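## Task

Trade places between the cardboard box in the open drawer of the short, narrow three-drawer file cabinet and the mug in the open drawer of the broad three-drawer cabinet, then push all drawers fully shut. The mug must not drop more than a few centimetres or take a hard knock. The cabinets should stay roughly where they are, the robot must stay upright and level, and the end state must hold without the robot supporting it.

## Robot and tools

ROBOT. A simulated Rainbow Robotics RB-Y1. It has a base with two drive wheels and two rear casters, 0.66 m long and 0.58 m wide, whose front edge sits 0.10 m ahead of the wheel axle. It cannot drive sideways. On top is a folding leg and torso, a pan/tilt head, and two 7-joint arms, left and right, each ending in a parallel gripper. Cameras: head_camera, left_wrist_camera, right_wrist_camera. Loose objects may sometimes get a brief nudge from outside.

FRAMES. Base frame: origin on the floor between the drive wheels, x forward, y left, z up. The reported chest, left_hand and right_hand poses use this frame. chest is a spine point 0.08 m under the shoulders; its x faces where the chest faces and its z runs up the spine. A hand point is midway between the finger pads; the fingers point along its -z and close along its x. At long reach the reported hand position may be off. base_odometry is measured from where the base started, from wheel turns only, so wheel slip looks like travel. Heading is positive to the left, -3.142 to 3.142.

execute_actions. Arguments: actions, a list holding one action or none (none just reports state and images); cameras, a list of names or "all" (omitted or null also means all, [] means none). An action may contain:
- base: one command, an offset from the current base position. {"translate_m": d}, metres, -3 to 3, positive forward. Or {"rotate_rad": d}, radians, -3.2 to 3.2, positive is counter-clockwise seen from above. It counts from the base position in the latest state report.
- joints: a map from joint name to an absolute target (radians; grippers in metres of opening between pads). Ranges: torso_squat_rad 0 to 1.2 (larger lowers a level chest); torso_shift_rad -0.3 to 0.6 (positive pushes hips forward); torso_pitch_rad -0.2 to 1.4 (positive leans forward); torso_yaw_rad -1.5 to 1.5 (positive left). Per arm: shoulder_pitch -2.356 to 2.356 (0 hangs, negative raises forward and inward); left_shoulder_roll 0 to 3.141 and right_shoulder_roll -3.141 to 0 (away from the body lifts the arm sideways); shoulder_yaw -2.094 to 2.094 (positive swings a bent forearm left, on both arms); elbow -2.617 to 0.01 (0 straight, negative bends); forearm_roll -3.141 to 3.141 and hand_roll -2.705 to 2.705 (positive counter-clockwise from above on a hanging arm, both arms); wrist_pitch -1.57 to 1.919 (negative tips the hand forward); gripper_m 0 to 0.1. head_pan_rad -0.523 to 0.523 (positive left), head_tilt_rad -0.35 to 1.57 (positive looks down). Names carry a left_ or right_ prefix and the _rad or _m suffix. Done tolerance is ±0.02, grippers ±0.004.
- speeds: caps for this action only, translate_m 0.05 to 0.4 m/s, rotate_rad 0.1 to 1.509 rad/s (defaults are the maxima). A base move needing more than 8.667 s is rejected.
- min_time_s: 0.1 to 8, a floor on the duration of each arm and head motion.
Base and joint motions start at once and may finish at different times; no action exceeds 15 s. Joints and base you leave out can still be driving toward earlier targets. Any unknown key or out-of-range number rejects the whole call. If a result reports a stop, remaining tool calls in that same reply are dropped.
Top joint speeds: arm joints 1 rad/s (wrist and roll joints 1.5), head 1.5, squat and pitch 0.3, shift 0.15, torso yaw 0.6, grippers 0.1 m/s.
Combined torso limits: squat + shift <= 1.52; squat - shift + pitch <= 1.57; shift + 0.5 pitch - 0.4 squat <= 0.7; shift + 0.3 pitch - 0.5 squat <= 0.39. Breaking one leaves the named torso joints short and "off_target".

wait: seconds, 0 to 10; nothing new is commanded, then state and images return. zoom_image: camera plus region [x0, y0, x1, y1] in pixels of that camera's latest full image, origin top-left, at most 504 by 504. finished_scene: scene, the current scene's integer; it is final and reports success, so only call it once the result holds on its own.

RESULTS. base_status and joint_status tell how each motion ended. "done": target reached (for the base, the wheels turned enough, slipping or not). "off_target": stopped short, may still push. "limit_stop_at_<name>": a built-in limit stopped it. "time_out": took over 1.5x its expected time (torso 2.5x) plus 1 s, or 14 s. "contact_stop" (torso and arms only): something pushed back hard, or a load was too heavy; it halts every joint in that group (torso group, left arm group, right arm group) and they hold in place. "stopped_with_arm": torso halted because an arm contact-stopped. "limit_stop_at_own_body": a guard halted motion before an arm met the torso, head, leg or base; move them apart. "joint command not followed" with a "cause:" line: a self- or arm-to-arm collision check withheld that arm's targets (grippers still move); named joints show "not_followed" and may be retried later. on_its_own lists uncommanded parts; "held at" is a held target, not the actual position. MOTOR HOT warns at 65 °C; at 80 °C an OVER-TEMPERATURE FAULT brakes that arm, halts the robot, and cut keys read "limit_stop_at_motor_heat"; resend targets afterwards.

CAUTIONS. After any stop, first back off the stuck part in its own action, arms before torso. Exception: when both hands hold one item and the torso contact-stops instantly with nothing in the way, resend every arm joint at its reported joint_positions value, then repeat the torso command. To grip, command an opening at least 0.005 m under the object's width; "off_target" then is expected. The base does not stop at furniture and can keep pushing; the bent leg may protrude past the front edge, and a leg pressed on furniture can slide the robot back unseen by odometry. Each arm is rated 3 kg; heavy loads far forward can tip the robot. Joint torque load limits (N m): shoulder joints 60.9, elbow 31.3, forearm_roll, wrist_pitch and hand_roll 21.7; reaching one freezes the robot 10 s. Never let the arms collide or squeeze each other; grippers and palms are not checked between arms. Avoid drops, slams, hard shoves, and moving the cabinets.

Each tool is called as name(argument=value, ...) on one line, values as JSON.

## Session

execute_actions(actions=[])

Scene clock: 0.00 s.
base_odometry: x=+0.000 y=+0.000 heading=+0.000 (m, m, rad; odometry frame)
base_status: not commanded
joint_positions: torso_squat_rad=+0.350 torso_shift_rad=-0.001 torso_pitch_rad=+0.000 torso_yaw_rad=+0.000 left_shoulder_pitch_rad=-0.007 left_shoulder_roll_rad=+0.015 left_shoulder_yaw_rad=+0.004 left_elbow_rad=-0.164 left_forearm_roll_rad=+0.054 left_wrist_pitch_rad=-0.003 left_hand_roll_rad=+0.009 left_gripper_m=+0.099 right_shoulder_pitch_rad=-0.034 right_shoulder_roll_rad=-0.038 right_shoulder_yaw_rad=+0.018 right_elbow_rad=-0.214 right_forearm_roll_rad=-0.002 right_wrist_pitch_rad=-0.003 right_hand_roll_rad=-0.034 right_gripper_m=+0.100 head_pan_rad=+0.000 head_tilt_rad=+0.400
joint_status: not commanded
chest: x=-0.2287 y=+0.0007 z=+1.2475 quat_wxyz=(+1.000, -0.001, +0.000, +0.000) (m; base frame)
left_hand: x=-0.1428 y=+0.2314 z=+0.5669 quat_wxyz=(+0.996, +0.004, -0.087, +0.032) (m; base frame)
right_hand: x=-0.0993 y=-0.2459 z=+0.5742 quat_wxyz=(+0.992, -0.016, -0.125, -0.001) (m; base frame)
pictures: head_camera, left_wrist_camera, right_wrist_camera
Images, in order (width x height): head_camera 896x504, left_wrist_camera 644x364, right_wrist_camera 644x364.

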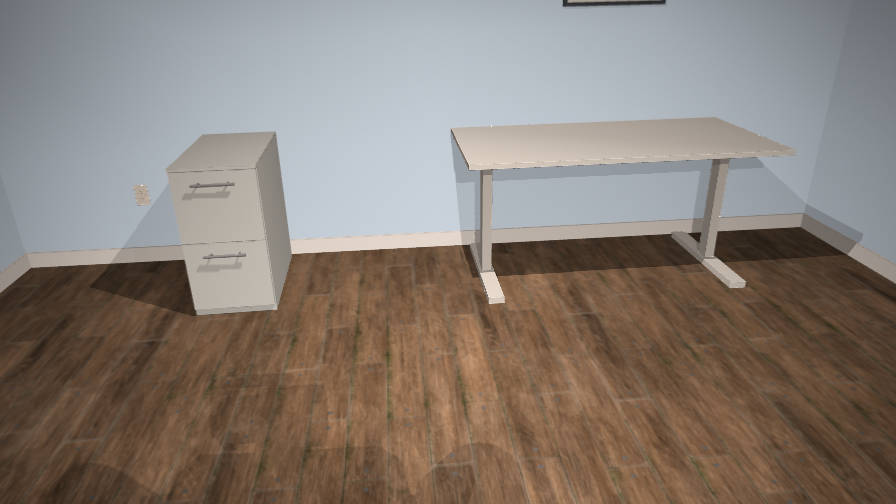

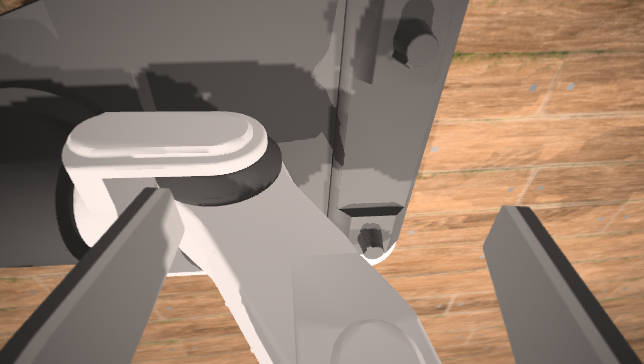

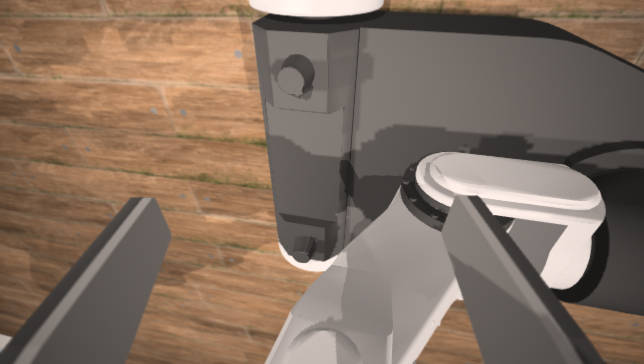

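execute_actions(actions=[{"base":{"rotate_rad":1.6}}], cameras=["head_camera"])

execute_actions(actions=[{"base":{"rotate_rad":1.6}}], cameras=["head_camera"])

execute_actions(actions=[{"base":{"rotate_rad":1.6}}], cameras=["head_camera"])

Scene clock: 4.63 s.
base_odometry: x=+0.000 y=+0.000 heading=+1.599 (m, m, rad; odometry frame)
base_status: done
joint_positions: torso_squat_rad=+0.350 torso_shift_rad=-0.001 torso_pitch_rad=-0.001 torso_yaw_rad=+0.000 left_shoulder_pitch_rad=-0.007 left_shoulder_roll_rad=+0.015 left_shoulder_yaw_rad=+0.004 left_elbow_rad=-0.164 left_forearm_roll_rad=+0.054 left_wrist_pitch_rad=-0.003 left_hand_roll_rad=+0.009 left_gripper_m=+0.099 right_shoulder_pitch_rad=-0.034 right_shoulder_roll_rad=-0.038 right_shoulder_yaw_rad=+0.018 right_elbow_rad=-0.214 right_forearm_roll_rad=-0.002 right_wrist_pitch_rad=-0.003 right_hand_roll_rad=-0.034 right_gripper_m=+0.100 head_pan_rad=+0.000 head_tilt_rad=+0.400
joint_status: not commanded
chest: x=-0.2288 y=+0.0007 z=+1.2475 quat_wxyz=(+1.000, -0.001, +0.000, +0.000) (m; base frame)
left_hand: x=-0.1428 y=+0.2314 z=+0.5669 quat_wxyz=(+0.996, +0.004, -0.087, +0.032) (m; base frame)
right_hand: x=-0.0993 y=-0.2459 z=+0.5742 quat_wxyz=(+0.992, -0.016, -0.125, -0.001) (m; base frame)
pictures: head_camera
Images, in order (width x height): head_camera 896x504.

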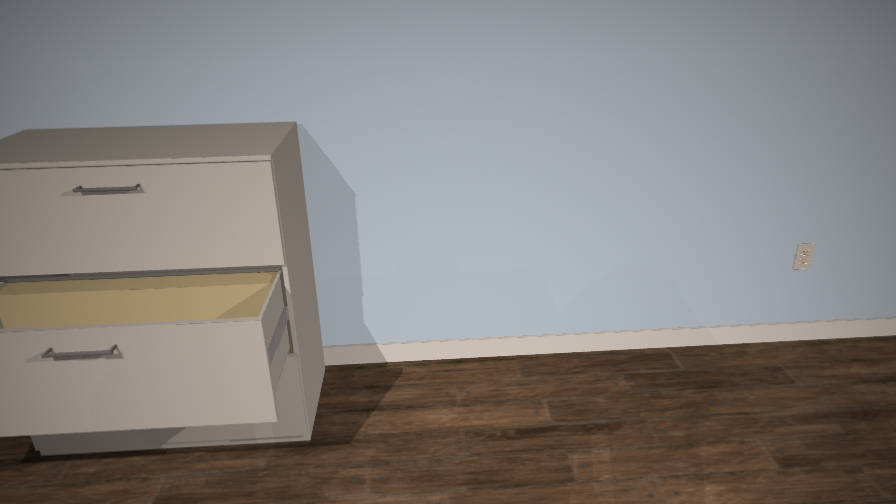

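Scene clock: 8.67 s.
base_odometry: x=+0.000 y=+0.000 heading=-3.084 (m, m, rad; odometry frame)
base_status: done
joint_positions: torso_squat_rad=+0.350 torso_shift_rad=-0.001 torso_pitch_rad=-0.001 torso_yaw_rad=+0.000 left_shoulder_pitch_rad=-0.007 left_shoulder_roll_rad=+0.015 left_shoulder_yaw_rad=+0.004 left_elbow_rad=-0.164 left_forearm_roll_rad=+0.054 left_wrist_pitch_rad=-0.003 left_hand_roll_rad=+0.009 left_gripper_m=+0.099 right_shoulder_pitch_rad=-0.034 right_shoulder_roll_rad=-0.038 right_shoulder_yaw_rad=+0.018 right_elbow_rad=-0.214 right_forearm_roll_rad=-0.002 right_wrist_pitch_rad=-0.003 right_hand_roll_rad=-0.034 right_gripper_m=+0.100 head_pan_rad=+0.000 head_tilt_rad=+0.400
joint_status: not commanded
chest: x=-0.2288 y=+0.0007 z=+1.2475 quat_wxyz=(+1.000, -0.001, +0.000, +0.000) (m; base frame)
left_hand: x=-0.1428 y=+0.2314 z=+0.5669 quat_wxyz=(+0.996, +0.004, -0.087, +0.032) (m; base frame)
right_hand: x=-0.0993 y=-0.2460 z=+0.5742 quat_wxyz=(+0.992, -0.016, -0.125, -0.001) (m; base frame)
pictures: head_camera
Images, in order (width x height): head_camera 896x504.

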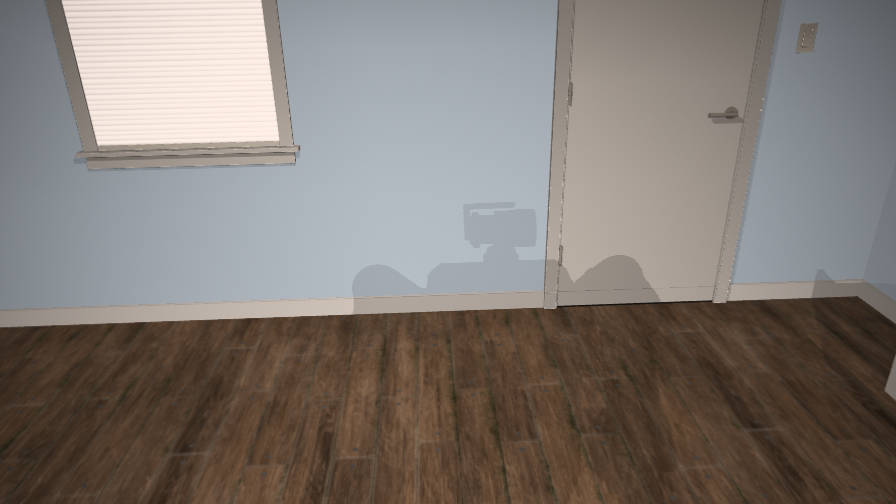

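Scene clock: 12.70 s.
base_odometry: x=+0.000 y=+0.000 heading=-1.485 (m, m, rad; odometry frame)
base_status: done
joint_positions: torso_squat_rad=+0.350 torso_shift_rad=-0.001 torso_pitch_rad=-0.001 torso_yaw_rad=+0.000 left_shoulder_pitch_rad=-0.007 left_shoulder_roll_rad=+0.015 left_shoulder_yaw_rad=+0.004 left_elbow_rad=-0.164 left_forearm_roll_rad=+0.054 left_wrist_pitch_rad=-0.003 left_hand_roll_rad=+0.009 left_gripper_m=+0.099 right_shoulder_pitch_rad=-0.034 right_shoulder_roll_rad=-0.038 right_shoulder_yaw_rad=+0.018 right_elbow_rad=-0.214 right_forearm_roll_rad=-0.002 right_wrist_pitch_rad=-0.003 right_hand_roll_rad=-0.034 right_gripper_m=+0.100 head_pan_rad=+0.000 head_tilt_rad=+0.400
joint_status: not commanded
chest: x=-0.2288 y=+0.0007 z=+1.2475 quat_wxyz=(+1.000, -0.001, +0.000, +0.000) (m; base frame)
left_hand: x=-0.1428 y=+0.2314 z=+0.5669 quat_wxyz=(+0.996, +0.004, -0.087, +0.032) (m; base frame)
right_hand: x=-0.0993 y=-0.2460 z=+0.5742 quat_wxyz=(+0.992, -0.016, -0.125, -0.001) (m; base frame)
pictures: head_camera
Images, in order (width x height): head_camera 896x504.

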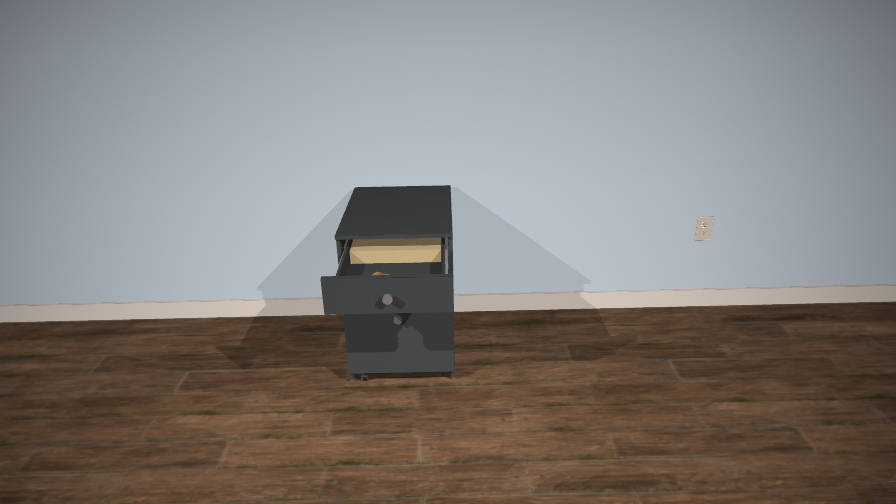

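execute_actions(actions=[{"base":{"translate_m":0.8},"joints":{"head_tilt_rad":0.9}}], cameras=["head_camera"])

Scene clock: 16.53 s.
base_odometry: x=+0.069 y=-0.797 heading=-1.484 (m, m, rad; odometry frame)
base_status: done
joint_positions: torso_squat_rad=+0.350 torso_shift_rad=-0.001 torso_pitch_rad=+0.000 torso_yaw_rad=+0.000 left_shoulder_pitch_rad=-0.007 left_shoulder_roll_rad=+0.015 left_shoulder_yaw_rad=+0.004 left_elbow_rad=-0.165 left_forearm_roll_rad=+0.054 left_wrist_pitch_rad=-0.003 left_hand_roll_rad=+0.009 left_gripper_m=+0.099 right_shoulder_pitch_rad=-0.034 right_shoulder_roll_rad=-0.038 right_shoulder_yaw_rad=+0.018 right_elbow_rad=-0.214 right_forearm_roll_rad=-0.002 right_wrist_pitch_rad=-0.003 right_hand_roll_rad=-0.034 right_gripper_m=+0.100 head_pan_rad=+0.000 head_tilt_rad=+0.900
joint_status: all done
chest: x=-0.2287 y=+0.0007 z=+1.2475 quat_wxyz=(+1.000, -0.001, +0.000, +0.000) (m; base frame)
left_hand: x=-0.1428 y=+0.2314 z=+0.5669 quat_wxyz=(+0.996, +0.004, -0.087, +0.032) (m; base frame)
right_hand: x=-0.0992 y=-0.2460 z=+0.5742 quat_wxyz=(+0.992, -0.016, -0.125, -0.001) (m; base frame)
pictures: head_camera
Images, in order (width x height): head_camera 896x504.

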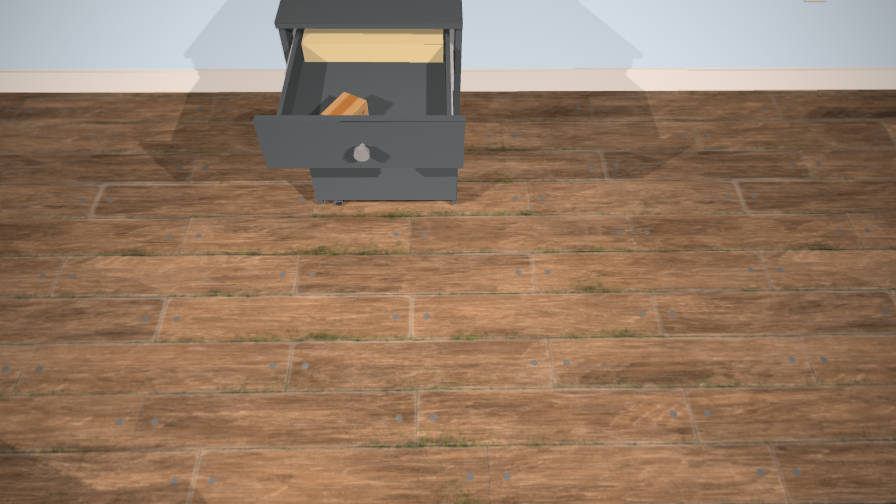

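execute_actions(actions=[{"base":{"translate_m":0.65},"joints":{"torso_pitch_rad":0.6,"torso_squat_rad":0.5,"left_shoulder_pitch_rad":-1.0,"left_elbow_rad":-0.6,"left_wrist_pitch_rad":1.0,"head_tilt_rad":0.7}}], cameras=["head_camera","left_wrist_camera"])

Scene clock: 20.27 s.
base_odometry: x=+0.126 y=-1.445 heading=-1.483 (m, m, rad; odometry frame)
base_status: done
joint_positions: torso_squat_rad=+0.480 torso_shift_rad=-0.001 torso_pitch_rad=+0.522 torso_yaw_rad=+0.000 left_shoulder_pitch_rad=-1.006 left_shoulder_roll_rad=+0.014 left_shoulder_yaw_rad=+0.004 left_elbow_rad=-0.604 left_forearm_roll_rad=+0.055 left_wrist_pitch_rad=+1.001 left_hand_roll_rad=+0.010 left_gripper_m=+0.099 right_shoulder_pitch_rad=-0.034 right_shoulder_roll_rad=-0.038 right_shoulder_yaw_rad=+0.018 right_elbow_rad=-0.214 right_forearm_roll_rad=-0.002 right_wrist_pitch_rad=-0.003 right_hand_roll_rad=-0.034 right_gripper_m=+0.100 head_pan_rad=+0.000 head_tilt_rad=+0.700
joint_status: torso_pitch_rad contact_stop (moved +0.522 of +0.600); the others done
on_its_own: torso_pitch_rad is held at +0.524, not at your +0.600, since a contact_stop
chest: x=-0.0746 y=+0.0005 z=+1.1695 quat_wxyz=(+0.966, +0.000, +0.258, +0.000) (m; base frame)
left_hand: x=+0.3008 y=+0.0945 z=+0.6148 quat_wxyz=(+0.990, -0.029, -0.014, -0.141) (m; base frame)
right_hand: x=-0.2984 y=-0.2459 z=+0.5214 quat_wxyz=(+0.991, -0.016, +0.136, +0.003) (m; base frame)
pictures: head_camera, left_wrist_camera
Images, in order (width x height): head_camera 896x504, left_wrist_camera 644x364.

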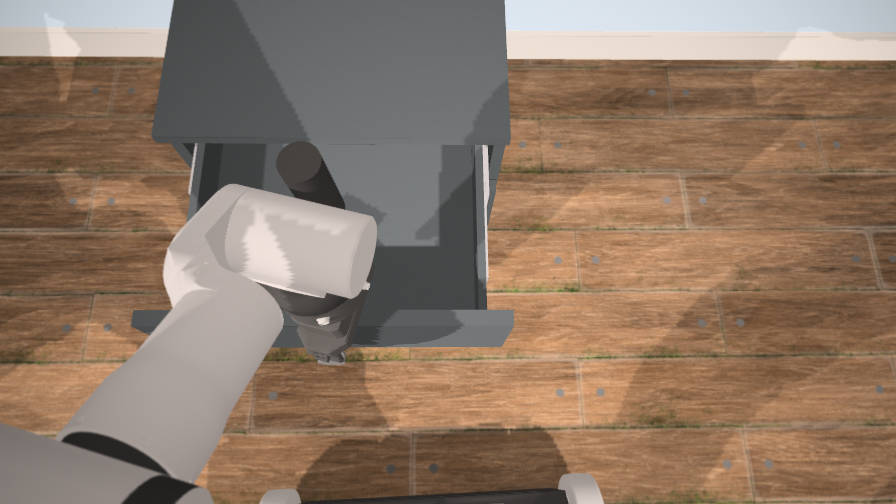

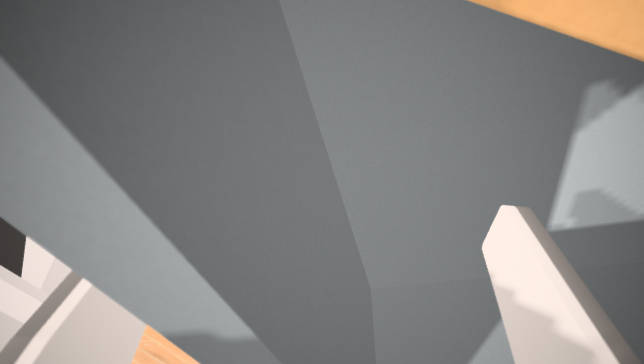

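execute_actions(actions=[{"joints":{"torso_squat_rad":0.2,"torso_pitch_rad":0.5,"right_shoulder_pitch_rad":-0.5}}], cameras=[])

execute_actions(actions=[{"joints":{"left_shoulder_roll_rad":0.25,"left_shoulder_pitch_rad":-1.15,"left_wrist_pitch_rad":1.25}}], cameras=["head_camera","left_wrist_camera"])

Scene clock: 22.40 s.
base_odometry: x=+0.126 y=-1.445 heading=-1.483 (m, m, rad; odometry frame)
base_status: not commanded
joint_positions: torso_squat_rad=+0.200 torso_shift_rad=-0.001 torso_pitch_rad=+0.500 torso_yaw_rad=+0.000 left_shoulder_pitch_rad=-1.000 left_shoulder_roll_rad=+0.015 left_shoulder_yaw_rad=+0.004 left_elbow_rad=-0.600 left_forearm_roll_rad=+0.054 left_wrist_pitch_rad=+1.000 left_hand_roll_rad=+0.009 left_gripper_m=+0.099 right_shoulder_pitch_rad=-0.500 right_shoulder_roll_rad=-0.038 right_shoulder_yaw_rad=+0.018 right_elbow_rad=-0.214 right_forearm_roll_rad=-0.002 right_wrist_pitch_rad=-0.003 right_hand_roll_rad=-0.034 right_gripper_m=+0.100 head_pan_rad=+0.000 head_tilt_rad=+0.700
joint_status: all done
chest: x=-0.0801 y=+0.0006 z=+1.2381 quat_wxyz=(+0.969, -0.001, +0.247, +0.000) (m; base frame)
left_hand: x=+0.3034 y=+0.0971 z=+0.6888 quat_wxyz=(+0.990, -0.026, -0.021, -0.140) (m; base frame)
right_hand: x=+0.0418 y=-0.1998 z=+0.5483 quat_wxyz=(+0.993, +0.013, -0.095, +0.073) (m; base frame)
pictures: none
No camera images: the call's "cameras" was empty. Leave "cameras" out to get every camera's image.

Scene clock: 23.27 s.
base_odometry: x=+0.126 y=-1.445 heading=-1.483 (m, m, rad; odometry frame)
base_status: not commanded
joint_positions: torso_squat_rad=+0.200 torso_shift_rad=-0.001 torso_pitch_rad=+0.500 torso_yaw_rad=+0.000 left_shoulder_pitch_rad=-1.150 left_shoulder_roll_rad=+0.250 left_shoulder_yaw_rad=+0.004 left_elbow_rad=-0.600 left_forearm_roll_rad=+0.054 left_wrist_pitch_rad=+1.250 left_hand_roll_rad=+0.009 left_gripper_m=+0.099 right_shoulder_pitch_rad=-0.500 right_shoulder_roll_rad=-0.038 right_shoulder_yaw_rad=+0.018 right_elbow_rad=-0.214 right_forearm_roll_rad=-0.002 right_wrist_pitch_rad=-0.003 right_hand_roll_rad=-0.034 right_gripper_m=+0.100 head_pan_rad=+0.000 head_tilt_rad=+0.700
joint_status: all done
chest: x=-0.0801 y=+0.0007 z=+1.2381 quat_wxyz=(+0.969, -0.001, +0.247, +0.000) (m; base frame)
left_hand: x=+0.3752 y=+0.2375 z=+0.7606 quat_wxyz=(+0.991, +0.086, +0.009, -0.097) (m; base frame)
right_hand: x=+0.0416 y=-0.1998 z=+0.5483 quat_wxyz=(+0.993, +0.013, -0.095, +0.073) (m; base frame)
pictures: head_camera, left_wrist_camera
Images, in order (width x height): head_camera 896x504, left_wrist_camera 644x364.

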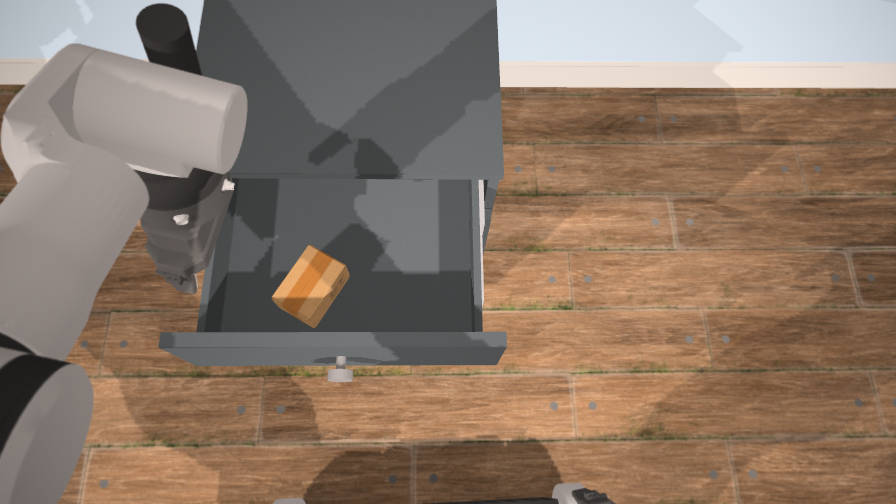

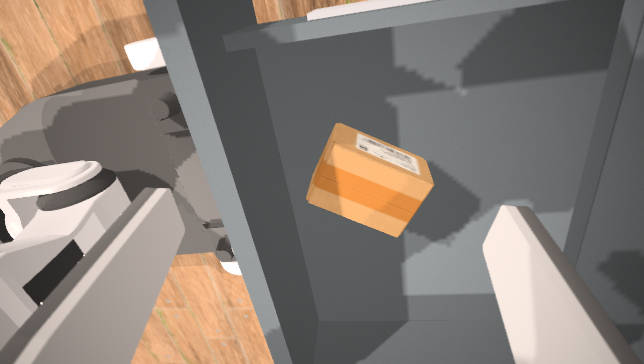

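execute_actions(actions=[{"joints":{"left_shoulder_roll_rad":0.1,"left_hand_roll_rad":1.15,"left_gripper_m":0.08}}], cameras=["head_camera","left_wrist_camera"])

Scene clock: 25.13 s.
base_odometry: x=+0.126 y=-1.445 heading=-1.483 (m, m, rad; odometry frame)
base_status: not commanded
joint_positions: torso_squat_rad=+0.200 torso_shift_rad=-0.001 torso_pitch_rad=+0.500 torso_yaw_rad=+0.000 left_shoulder_pitch_rad=-1.150 left_shoulder_roll_rad=+0.100 left_shoulder_yaw_rad=+0.004 left_elbow_rad=-0.600 left_forearm_roll_rad=+0.054 left_wrist_pitch_rad=+1.250 left_hand_roll_rad=+1.150 left_gripper_m=+0.080 right_shoulder_pitch_rad=-0.500 right_shoulder_roll_rad=-0.038 right_shoulder_yaw_rad=+0.018 right_elbow_rad=-0.214 right_forearm_roll_rad=-0.002 right_wrist_pitch_rad=-0.003 right_hand_roll_rad=-0.034 right_gripper_m=+0.100 head_pan_rad=+0.000 head_tilt_rad=+0.700
joint_status: all done
chest: x=-0.0801 y=+0.0007 z=+1.2381 quat_wxyz=(+0.969, -0.001, +0.247, +0.000) (m; base frame)
left_hand: x=+0.3465 y=+0.1395 z=+0.7454 quat_wxyz=(+0.909, +0.035, +0.005, +0.415) (m; base frame)
right_hand: x=+0.0416 y=-0.1998 z=+0.5483 quat_wxyz=(+0.993, +0.013, -0.095, +0.073) (m; base frame)
pictures: head_camera, left_wrist_camera
Images, in order (width x height): head_camera 896x504, left_wrist_camera 644x364.

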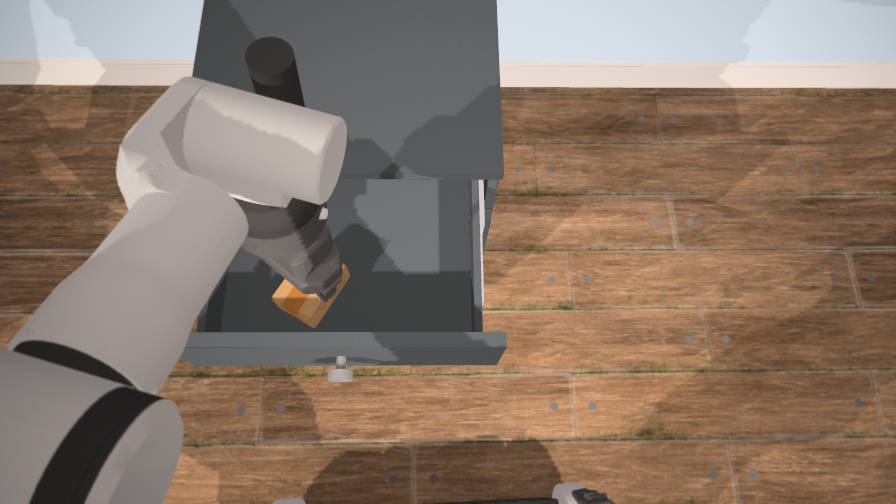

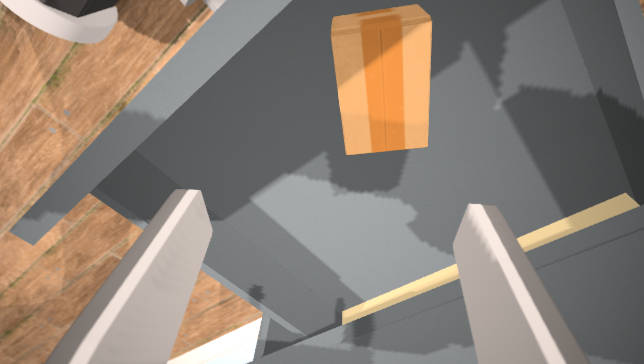

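execute_actions(actions=[{"joints":{"torso_squat_rad":0.65}}], cameras=["head_camera","left_wrist_camera"])

Scene clock: 27.83 s.
base_odometry: x=+0.126 y=-1.445 heading=-1.483 (m, m, rad; odometry frame)
base_status: not commanded
joint_positions: torso_squat_rad=+0.650 torso_shift_rad=-0.001 torso_pitch_rad=+0.500 torso_yaw_rad=+0.000 left_shoulder_pitch_rad=-1.150 left_shoulder_roll_rad=+0.100 left_shoulder_yaw_rad=+0.004 left_elbow_rad=-0.600 left_forearm_roll_rad=+0.054 left_wrist_pitch_rad=+1.250 left_hand_roll_rad=+1.150 left_gripper_m=+0.080 right_shoulder_pitch_rad=-0.500 right_shoulder_roll_rad=-0.038 right_shoulder_yaw_rad=+0.018 right_elbow_rad=-0.214 right_forearm_roll_rad=-0.002 right_wrist_pitch_rad=-0.003 right_hand_roll_rad=-0.034 right_gripper_m=+0.100 head_pan_rad=+0.000 head_tilt_rad=+0.700
joint_status: all done
chest: x=-0.0800 y=+0.0007 z=+1.1093 quat_wxyz=(+0.969, -0.001, +0.247, +0.000) (m; base frame)
left_hand: x=+0.3466 y=+0.1394 z=+0.6167 quat_wxyz=(+0.909, +0.035, +0.005, +0.415) (m; base frame)
right_hand: x=+0.0417 y=-0.1999 z=+0.4195 quat_wxyz=(+0.993, +0.013, -0.095, +0.073) (m; base frame)
pictures: head_camera, left_wrist_camera
Images, in order (width x height): head_camera 896x504, left_wrist_camera 644x364.

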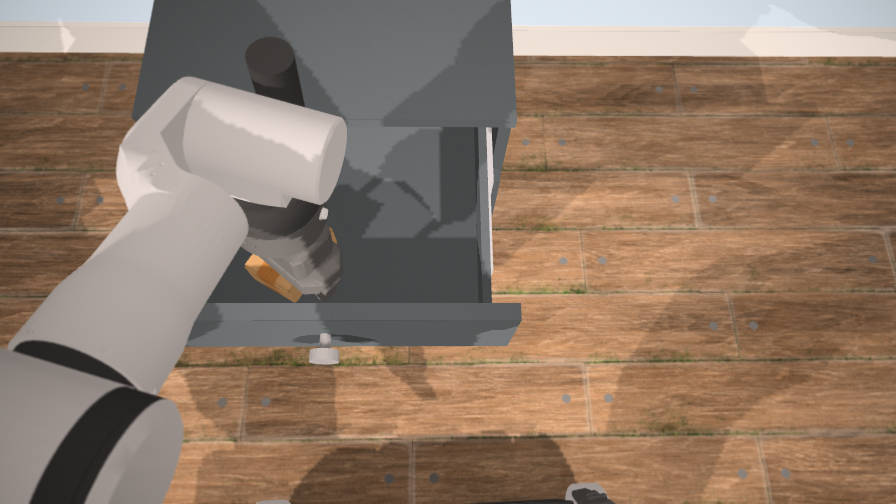

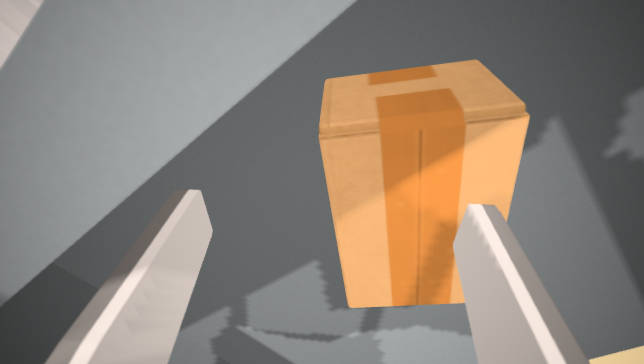

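execute_actions(actions=[{"base":{"translate_m":0.02},"joints":{"left_shoulder_roll_rad":0.145,"torso_squat_rad":0.72}}], cameras=["left_wrist_camera"])

Scene clock: 29.23 s.
base_odometry: x=+0.128 y=-1.465 heading=-1.483 (m, m, rad; odometry frame)
base_status: done
joint_positions: torso_squat_rad=+0.720 torso_shift_rad=-0.001 torso_pitch_rad=+0.500 torso_yaw_rad=+0.000 left_shoulder_pitch_rad=-1.150 left_shoulder_roll_rad=+0.145 left_shoulder_yaw_rad=+0.004 left_elbow_rad=-0.600 left_forearm_roll_rad=+0.054 left_wrist_pitch_rad=+1.250 left_hand_roll_rad=+1.150 left_gripper_m=+0.080 right_shoulder_pitch_rad=-0.500 right_shoulder_roll_rad=-0.038 right_shoulder_yaw_rad=+0.018 right_elbow_rad=-0.214 right_forearm_roll_rad=-0.002 right_wrist_pitch_rad=-0.003 right_hand_roll_rad=-0.034 right_gripper_m=+0.100 head_pan_rad=+0.000 head_tilt_rad=+0.700
joint_status: all done
chest: x=-0.0800 y=+0.0006 z=+1.0783 quat_wxyz=(+0.969, -0.001, +0.247, +0.000) (m; base frame)
left_hand: x=+0.3561 y=+0.1687 z=+0.5889 quat_wxyz=(+0.903, +0.048, -0.008, +0.427) (m; base frame)
right_hand: x=+0.0417 y=-0.1999 z=+0.3885 quat_wxyz=(+0.993, +0.013, -0.095, +0.073) (m; base frame)
pictures: left_wrist_camera
Images, in order (width x height): left_wrist_camera 644x364.

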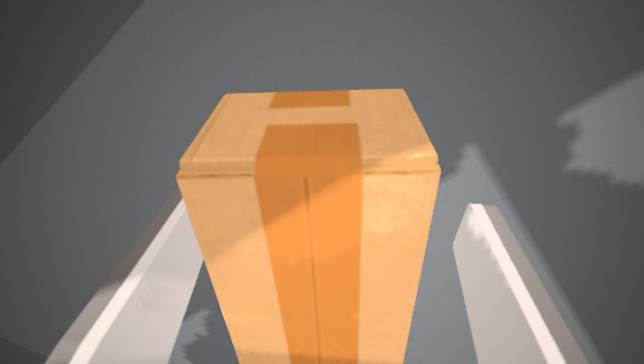

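Between fingers. Lower a bit and close.

execute_actions(actions=[{"joints":{"torso_squat_rad":0.77}}], cameras=[])

execute_actions(actions=[{"joints":{"left_gripper_m":0.03}}], cameras=[])

execute_actions(actions=[{"joints":{"torso_squat_rad":0.2}}], cameras=["head_camera","left_wrist_camera"])

Scene clock: 30.43 s.
base_odometry: x=+0.128 y=-1.465 heading=-1.483 (m, m, rad; odometry frame)
base_status: not commanded
joint_positions: torso_squat_rad=+0.770 torso_shift_rad=-0.001 torso_pitch_rad=+0.500 torso_yaw_rad=+0.000 left_shoulder_pitch_rad=-1.150 left_shoulder_roll_rad=+0.145 left_shoulder_yaw_rad=+0.004 left_elbow_rad=-0.600 left_forearm_roll_rad=+0.054 left_wrist_pitch_rad=+1.250 left_hand_roll_rad=+1.150 left_gripper_m=+0.080 right_shoulder_pitch_rad=-0.500 right_shoulder_roll_rad=-0.038 right_shoulder_yaw_rad=+0.018 right_elbow_rad=-0.214 right_forearm_roll_rad=-0.002 right_wrist_pitch_rad=-0.003 right_hand_roll_rad=-0.034 right_gripper_m=+0.100 head_pan_rad=+0.000 head_tilt_rad=+0.700
joint_status: all done
chest: x=-0.0800 y=+0.0006 z=+1.0546 quat_wxyz=(+0.969, -0.001, +0.247, +0.000) (m; base frame)
left_hand: x=+0.3561 y=+0.1687 z=+0.5651 quat_wxyz=(+0.903, +0.048, -0.008, +0.427) (m; base frame)
right_hand: x=+0.0418 y=-0.1999 z=+0.3648 quat_wxyz=(+0.993, +0.013, -0.095, +0.073) (m; base frame)
pictures: none
No camera images: the call's "cameras" was empty. Leave "cameras" out to get every camera's image.

Scene clock: 31.43 s.
base_odometry: x=+0.128 y=-1.465 heading=-1.483 (m, m, rad; odometry frame)
base_status: not commanded
joint_positions: torso_squat_rad=+0.770 torso_shift_rad=-0.001 torso_pitch_rad=+0.500 torso_yaw_rad=+0.000 left_shoulder_pitch_rad=-1.150 left_shoulder_roll_rad=+0.145 left_shoulder_yaw_rad=+0.004 left_elbow_rad=-0.600 left_forearm_roll_rad=+0.054 left_wrist_pitch_rad=+1.250 left_hand_roll_rad=+1.150 left_gripper_m=+0.059 right_shoulder_pitch_rad=-0.500 right_shoulder_roll_rad=-0.038 right_shoulder_yaw_rad=+0.018 right_elbow_rad=-0.214 right_forearm_roll_rad=-0.002 right_wrist_pitch_rad=-0.003 right_hand_roll_rad=-0.034 right_gripper_m=+0.100 head_pan_rad=+0.000 head_tilt_rad=+0.700
joint_status: left_gripper_m off_target (ended at +0.059, target +0.030)
chest: x=-0.0800 y=+0.0006 z=+1.0546 quat_wxyz=(+0.969, -0.001, +0.247, +0.000) (m; base frame)
left_hand: x=+0.3561 y=+0.1687 z=+0.5651 quat_wxyz=(+0.903, +0.048, -0.008, +0.427) (m; base frame)
right_hand: x=+0.0418 y=-0.1999 z=+0.3648 quat_wxyz=(+0.993, +0.013, -0.095, +0.073) (m; base frame)
pictures: none
No camera images: the call's "cameras" was empty. Leave "cameras" out to get every camera's image.

Scene clock: 34.10 s.
base_odometry: x=+0.128 y=-1.465 heading=-1.483 (m, m, rad; odometry frame)
base_status: not commanded
joint_positions: torso_squat_rad=+0.200 torso_shift_rad=-0.001 torso_pitch_rad=+0.500 torso_yaw_rad=+0.000 left_shoulder_pitch_rad=-1.150 left_shoulder_roll_rad=+0.145 left_shoulder_yaw_rad=+0.004 left_elbow_rad=-0.600 left_forearm_roll_rad=+0.054 left_wrist_pitch_rad=+1.250 left_hand_roll_rad=+1.150 left_gripper_m=+0.059 right_shoulder_pitch_rad=-0.500 right_shoulder_roll_rad=-0.038 right_shoulder_yaw_rad=+0.018 right_elbow_rad=-0.214 right_forearm_roll_rad=-0.002 right_wrist_pitch_rad=-0.003 right_hand_roll_rad=-0.034 right_gripper_m=+0.100 head_pan_rad=+0.000 head_tilt_rad=+0.700
joint_status: all done
chest: x=-0.0800 y=+0.0007 z=+1.2381 quat_wxyz=(+0.969, -0.001, +0.247, +0.000) (m; base frame)
left_hand: x=+0.3560 y=+0.1688 z=+0.7486 quat_wxyz=(+0.903, +0.048, -0.008, +0.427) (m; base frame)
right_hand: x=+0.0416 y=-0.1999 z=+0.5483 quat_wxyz=(+0.993, +0.013, -0.095, +0.073) (m; base frame)
pictures: head_camera, left_wrist_camera
Images, in order (width x height): head_camera 896x504, left_wrist_camera 644x364.

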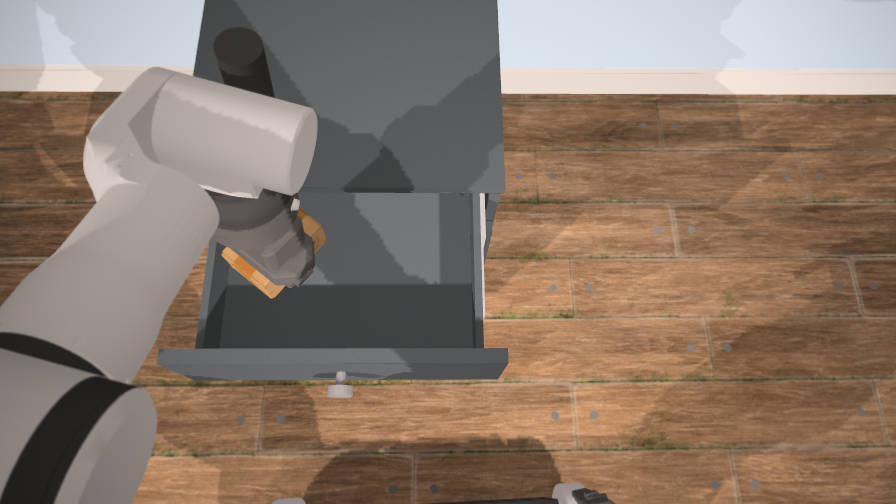

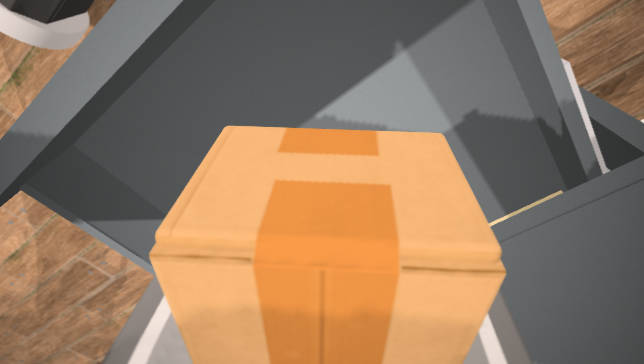

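execute_actions(actions=[{"base":{"translate_m":-0.3},"joints":{"torso_pitch_rad":0.1,"left_wrist_pitch_rad":1.65,"right_shoulder_pitch_rad":-0.1}}], cameras=[])

execute_actions(actions=[{"base":{"rotate_rad":-2.67}}], cameras=[])

execute_actions(actions=[{"base":{"translate_m":2.08}}], cameras=[])

execute_actions(actions=[{"base":{"rotate_rad":-0.545},"joints":{"head_tilt_rad":0.8}}], cameras=["head_camera"])

Scene clock: 37.00 s.
base_odometry: x=+0.101 y=-1.166 heading=-1.481 (m, m, rad; odometry frame)
base_status: done
joint_positions: torso_squat_rad=+0.200 torso_shift_rad=-0.001 torso_pitch_rad=+0.100 torso_yaw_rad=+0.000 left_shoulder_pitch_rad=-1.150 left_shoulder_roll_rad=+0.145 left_shoulder_yaw_rad=+0.004 left_elbow_rad=-0.600 left_forearm_roll_rad=+0.054 left_wrist_pitch_rad=+1.650 left_hand_roll_rad=+1.150 left_gripper_m=+0.059 right_shoulder_pitch_rad=-0.100 right_shoulder_roll_rad=-0.038 right_shoulder_yaw_rad=+0.018 right_elbow_rad=-0.214 right_forearm_roll_rad=-0.002 right_wrist_pitch_rad=-0.003 right_hand_roll_rad=-0.034 right_gripper_m=+0.100 head_pan_rad=+0.000 head_tilt_rad=+0.700
joint_status: all done
chest: x=-0.1977 y=+0.0007 z=+1.2744 quat_wxyz=(+0.999, -0.001, +0.050, +0.000) (m; base frame)
left_hand: x=+0.3064 y=+0.1906 z=+0.9807 quat_wxyz=(+0.888, +0.088, -0.034, +0.450) (m; base frame)
right_hand: x=-0.0887 y=-0.2425 z=+0.5963 quat_wxyz=(+0.994, -0.014, -0.106, +0.011) (m; base frame)
pictures: none
No camera images: the call's "cameras" was empty. Leave "cameras" out to get every camera's image.

Scene clock: 41.93 s.
base_odometry: x=+0.102 y=-1.166 heading=+2.133 (m, m, rad; odometry frame)
base_status: done
joint_positions: torso_squat_rad=+0.200 torso_shift_rad=-0.001 torso_pitch_rad=+0.100 torso_yaw_rad=+0.000 left_shoulder_pitch_rad=-1.150 left_shoulder_roll_rad=+0.145 left_shoulder_yaw_rad=+0.004 left_elbow_rad=-0.600 left_forearm_roll_rad=+0.054 left_wrist_pitch_rad=+1.650 left_hand_roll_rad=+1.150 left_gripper_m=+0.059 right_shoulder_pitch_rad=-0.100 right_shoulder_roll_rad=-0.038 right_shoulder_yaw_rad=+0.018 right_elbow_rad=-0.214 right_forearm_roll_rad=-0.002 right_wrist_pitch_rad=-0.003 right_hand_roll_rad=-0.034 right_gripper_m=+0.100 head_pan_rad=+0.000 head_tilt_rad=+0.700
joint_status: not commanded
chest: x=-0.1976 y=+0.0007 z=+1.2744 quat_wxyz=(+0.999, -0.001, +0.050, +0.000) (m; base frame)
left_hand: x=+0.3065 y=+0.1907 z=+0.9807 quat_wxyz=(+0.888, +0.088, -0.034, +0.450) (m; base frame)
right_hand: x=-0.0887 y=-0.2425 z=+0.5963 quat_wxyz=(+0.994, -0.014, -0.106, +0.011) (m; base frame)
pictures: none
No camera images: the call's "cameras" was empty. Leave "cameras" out to get every camera's image.

Scene clock: 48.53 s.
base_odometry: x=-1.006 y=+0.595 heading=+2.132 (m, m, rad; odometry frame)
base_status: done
joint_positions: torso_squat_rad=+0.200 torso_shift_rad=-0.001 torso_pitch_rad=+0.100 torso_yaw_rad=+0.000 left_shoulder_pitch_rad=-1.150 left_shoulder_roll_rad=+0.145 left_shoulder_yaw_rad=+0.004 left_elbow_rad=-0.600 left_forearm_roll_rad=+0.054 left_wrist_pitch_rad=+1.650 left_hand_roll_rad=+1.150 left_gripper_m=+0.059 right_shoulder_pitch_rad=-0.100 right_shoulder_roll_rad=-0.038 right_shoulder_yaw_rad=+0.018 right_elbow_rad=-0.214 right_forearm_roll_rad=-0.002 right_wrist_pitch_rad=-0.003 right_hand_roll_rad=-0.034 right_gripper_m=+0.100 head_pan_rad=+0.000 head_tilt_rad=+0.700
joint_status: not commanded
chest: x=-0.1975 y=+0.0007 z=+1.2744 quat_wxyz=(+0.999, -0.001, +0.050, +0.000) (m; base frame)
left_hand: x=+0.3065 y=+0.1907 z=+0.9805 quat_wxyz=(+0.888, +0.088, -0.034, +0.450) (m; base frame)
right_hand: x=-0.0885 y=-0.2425 z=+0.5963 quat_wxyz=(+0.994, -0.014, -0.106, +0.011) (m; base frame)
pictures: none
No camera images: the call's "cameras" was empty. Leave "cameras" out to get every camera's image.

Scene clock: 51.10 s.
base_odometry: x=-1.006 y=+0.595 heading=+1.588 (m, m, rad; odometry frame)
base_status: done
joint_positions: torso_squat_rad=+0.200 torso_shift_rad=-0.001 torso_pitch_rad=+0.100 torso_yaw_rad=+0.000 left_shoulder_pitch_rad=-1.150 left_shoulder_roll_rad=+0.145 left_shoulder_yaw_rad=+0.004 left_elbow_rad=-0.600 left_forearm_roll_rad=+0.054 left_wrist_pitch_rad=+1.650 left_hand_roll_rad=+1.150 left_gripper_m=+0.059 right_shoulder_pitch_rad=-0.100 right_shoulder_roll_rad=-0.038 right_shoulder_yaw_rad=+0.018 right_elbow_rad=-0.214 right_forearm_roll_rad=-0.002 right_wrist_pitch_rad=-0.003 right_hand_roll_rad=-0.034 right_gripper_m=+0.100 head_pan_rad=+0.000 head_tilt_rad=+0.800
joint_status: all done
chest: x=-0.1975 y=+0.0007 z=+1.2744 quat_wxyz=(+0.999, -0.001, +0.050, +0.000) (m; base frame)
left_hand: x=+0.3065 y=+0.1907 z=+0.9805 quat_wxyz=(+0.888, +0.088, -0.034, +0.450) (m; base frame)
right_hand: x=-0.0885 y=-0.2425 z=+0.5963 quat_wxyz=(+0.994, -0.014, -0.106, +0.011) (m; base frame)
pictures: head_camera
Images, in order (width x height): head_camera 896x504.

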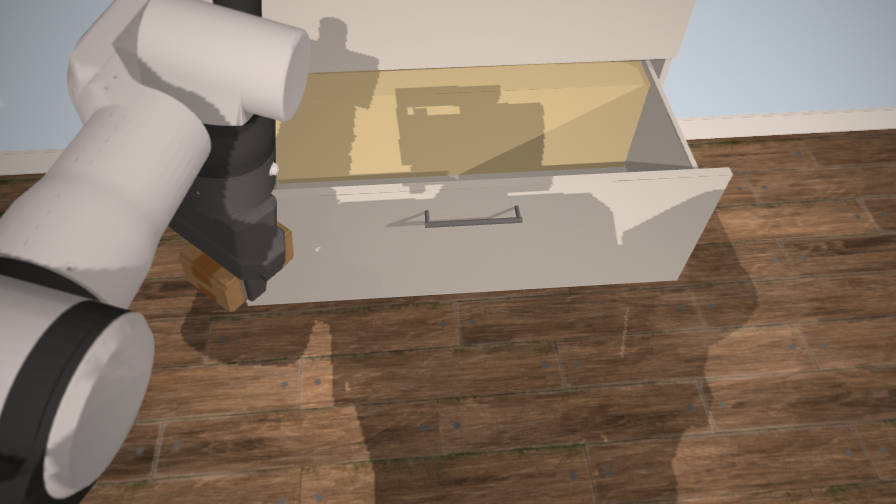

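execute_actions(actions=[{"base":{"translate_m":0.45},"joints":{"torso_pitch_rad":0.4,"left_wrist_pitch_rad":1.35,"left_shoulder_roll_rad":0.4,"right_shoulder_pitch_rad":-0.4,"head_tilt_rad":0.8}}], cameras=["head_camera"])

Scene clock: 55.00 s.
base_odometry: x=-1.014 y=+1.044 heading=+1.587 (m, m, rad; odometry frame)
base_status: done
joint_positions: torso_squat_rad=+0.200 torso_shift_rad=-0.001 torso_pitch_rad=+0.400 torso_yaw_rad=+0.000 left_shoulder_pitch_rad=-1.150 left_shoulder_roll_rad=+0.400 left_shoulder_yaw_rad=+0.004 left_elbow_rad=-0.600 left_forearm_roll_rad=+0.054 left_wrist_pitch_rad=+1.350 left_hand_roll_rad=+1.150 left_gripper_m=+0.059 right_shoulder_pitch_rad=-0.400 right_shoulder_roll_rad=-0.038 right_shoulder_yaw_rad=+0.018 right_elbow_rad=-0.214 right_forearm_roll_rad=-0.002 right_wrist_pitch_rad=-0.003 right_hand_roll_rad=-0.034 right_gripper_m=+0.100 head_pan_rad=+0.000 head_tilt_rad=+0.800
joint_status: all done
chest: x=-0.1079 y=+0.0007 z=+1.2515 quat_wxyz=(+0.980, -0.001, +0.199, +0.000) (m; base frame)
left_hand: x=+0.3863 y=+0.3373 z=+0.8500 quat_wxyz=(+0.852, +0.124, -0.085, +0.501) (m; base frame)
right_hand: x=+0.0116 y=-0.2138 z=+0.5656 quat_wxyz=(+0.994, +0.004, -0.097, +0.059) (m; base frame)
pictures: head_camera
Images, in order (width x height): head_camera 896x504.

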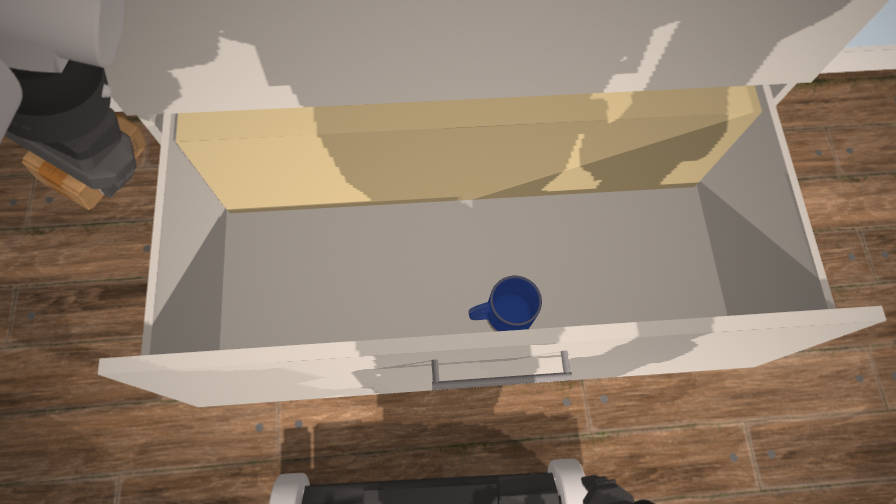

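execute_actions(actions=[{"joints":{"torso_pitch_rad":0.5,"left_wrist_pitch_rad":1.25,"left_shoulder_roll_rad":0.22,"right_shoulder_pitch_rad":-1.2,"right_elbow_rad":-0.6,"right_wrist_pitch_rad":1.3,"right_shoulder_roll_rad":-0.03,"right_gripper_m":0.05}}], cameras=["head_camera","right_wrist_camera"])

Scene clock: 66.27 s.
TORQUE FAULT: right_elbow_rad reached its load limit. The robot stopped for 10 seconds, dropped its targets and accepts commands again. The stop added 9.2 s to the call and to motion_time.
base_odometry: x=-1.014 y=+1.044 heading=+1.587 (m, m, rad; odometry frame)
base_status: not commanded
joint_positions: torso_squat_rad=+0.200 torso_shift_rad=+0.000 torso_pitch_rad=+0.458 torso_yaw_rad=-0.001 left_shoulder_pitch_rad=-1.149 left_shoulder_roll_rad=+0.219 left_shoulder_yaw_rad=+0.004 left_elbow_rad=-0.599 left_forearm_roll_rad=+0.054 left_wrist_pitch_rad=+1.250 left_hand_roll_rad=+1.150 left_gripper_m=+0.059 right_shoulder_pitch_rad=-0.667 right_shoulder_roll_rad=-0.036 right_shoulder_yaw_rad=+0.018 right_elbow_rad=-0.339 right_forearm_roll_rad=-0.002 right_wrist_pitch_rad=+0.444 right_hand_roll_rad=-0.034 right_gripper_m=+0.065 head_pan_rad=+0.000 head_tilt_rad=+0.800
joint_status: torso_pitch_rad contact_stop (moved +0.058 of +0.100); right_shoulder_pitch_rad torque_fault (moved -0.267 of -0.800); right_elbow_rad torque_fault (moved -0.125 of -0.386); right_wrist_pitch_rad torque_fault (moved +0.447 of +1.303); right_gripper_m torque_fault (moved -0.035 of -0.050); the others done
on_its_own: torso_pitch_rad is held at +0.458, not at your +0.500, since a contact_stop; right_shoulder_pitch_rad is held at -0.668, not at your -1.200, since a torque_fault; right_elbow_rad is held at -0.339, not at your -0.600, since a torque_fault; right_wrist_pitch_rad is held at +0.444, not at your +1.300, since a torque_fault; right_gripper_m is held at +0.065, not at your +0.050, since a torque_fault
chest: x=-0.0913 y=+0.0007 z=+1.2440 quat_wxyz=(+0.974, -0.001, +0.227, +0.000) (m; base frame)
left_hand: x=+0.3776 y=+0.2172 z=+0.7808 quat_wxyz=(+0.891, +0.060, -0.047, +0.447) (m; base frame)
right_hand: x=+0.1334 y=-0.1802 z=+0.5815 quat_wxyz=(+0.994, +0.001, -0.035, +0.099) (m; base frame)
pictures: head_camera, right_wrist_camera
Images, in order (width x height): head_camera 896x504, right_wrist_camera 644x364.

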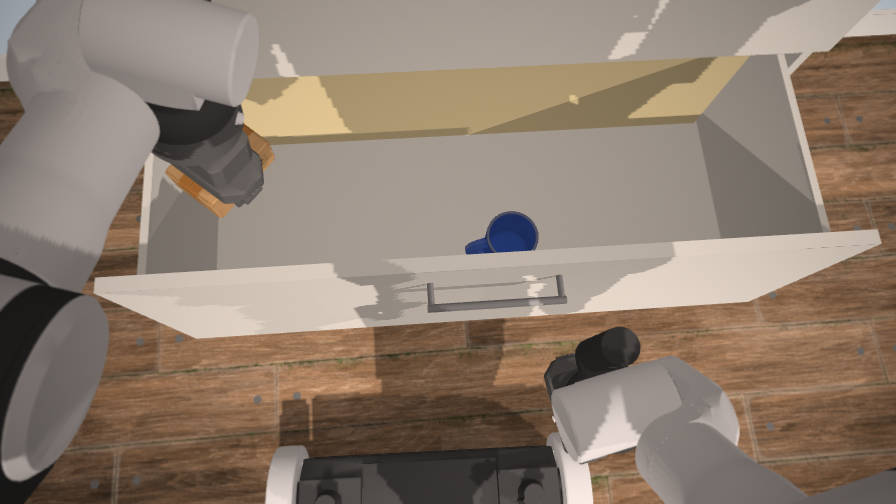

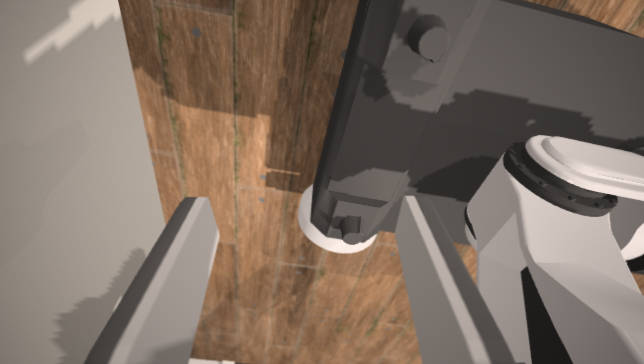

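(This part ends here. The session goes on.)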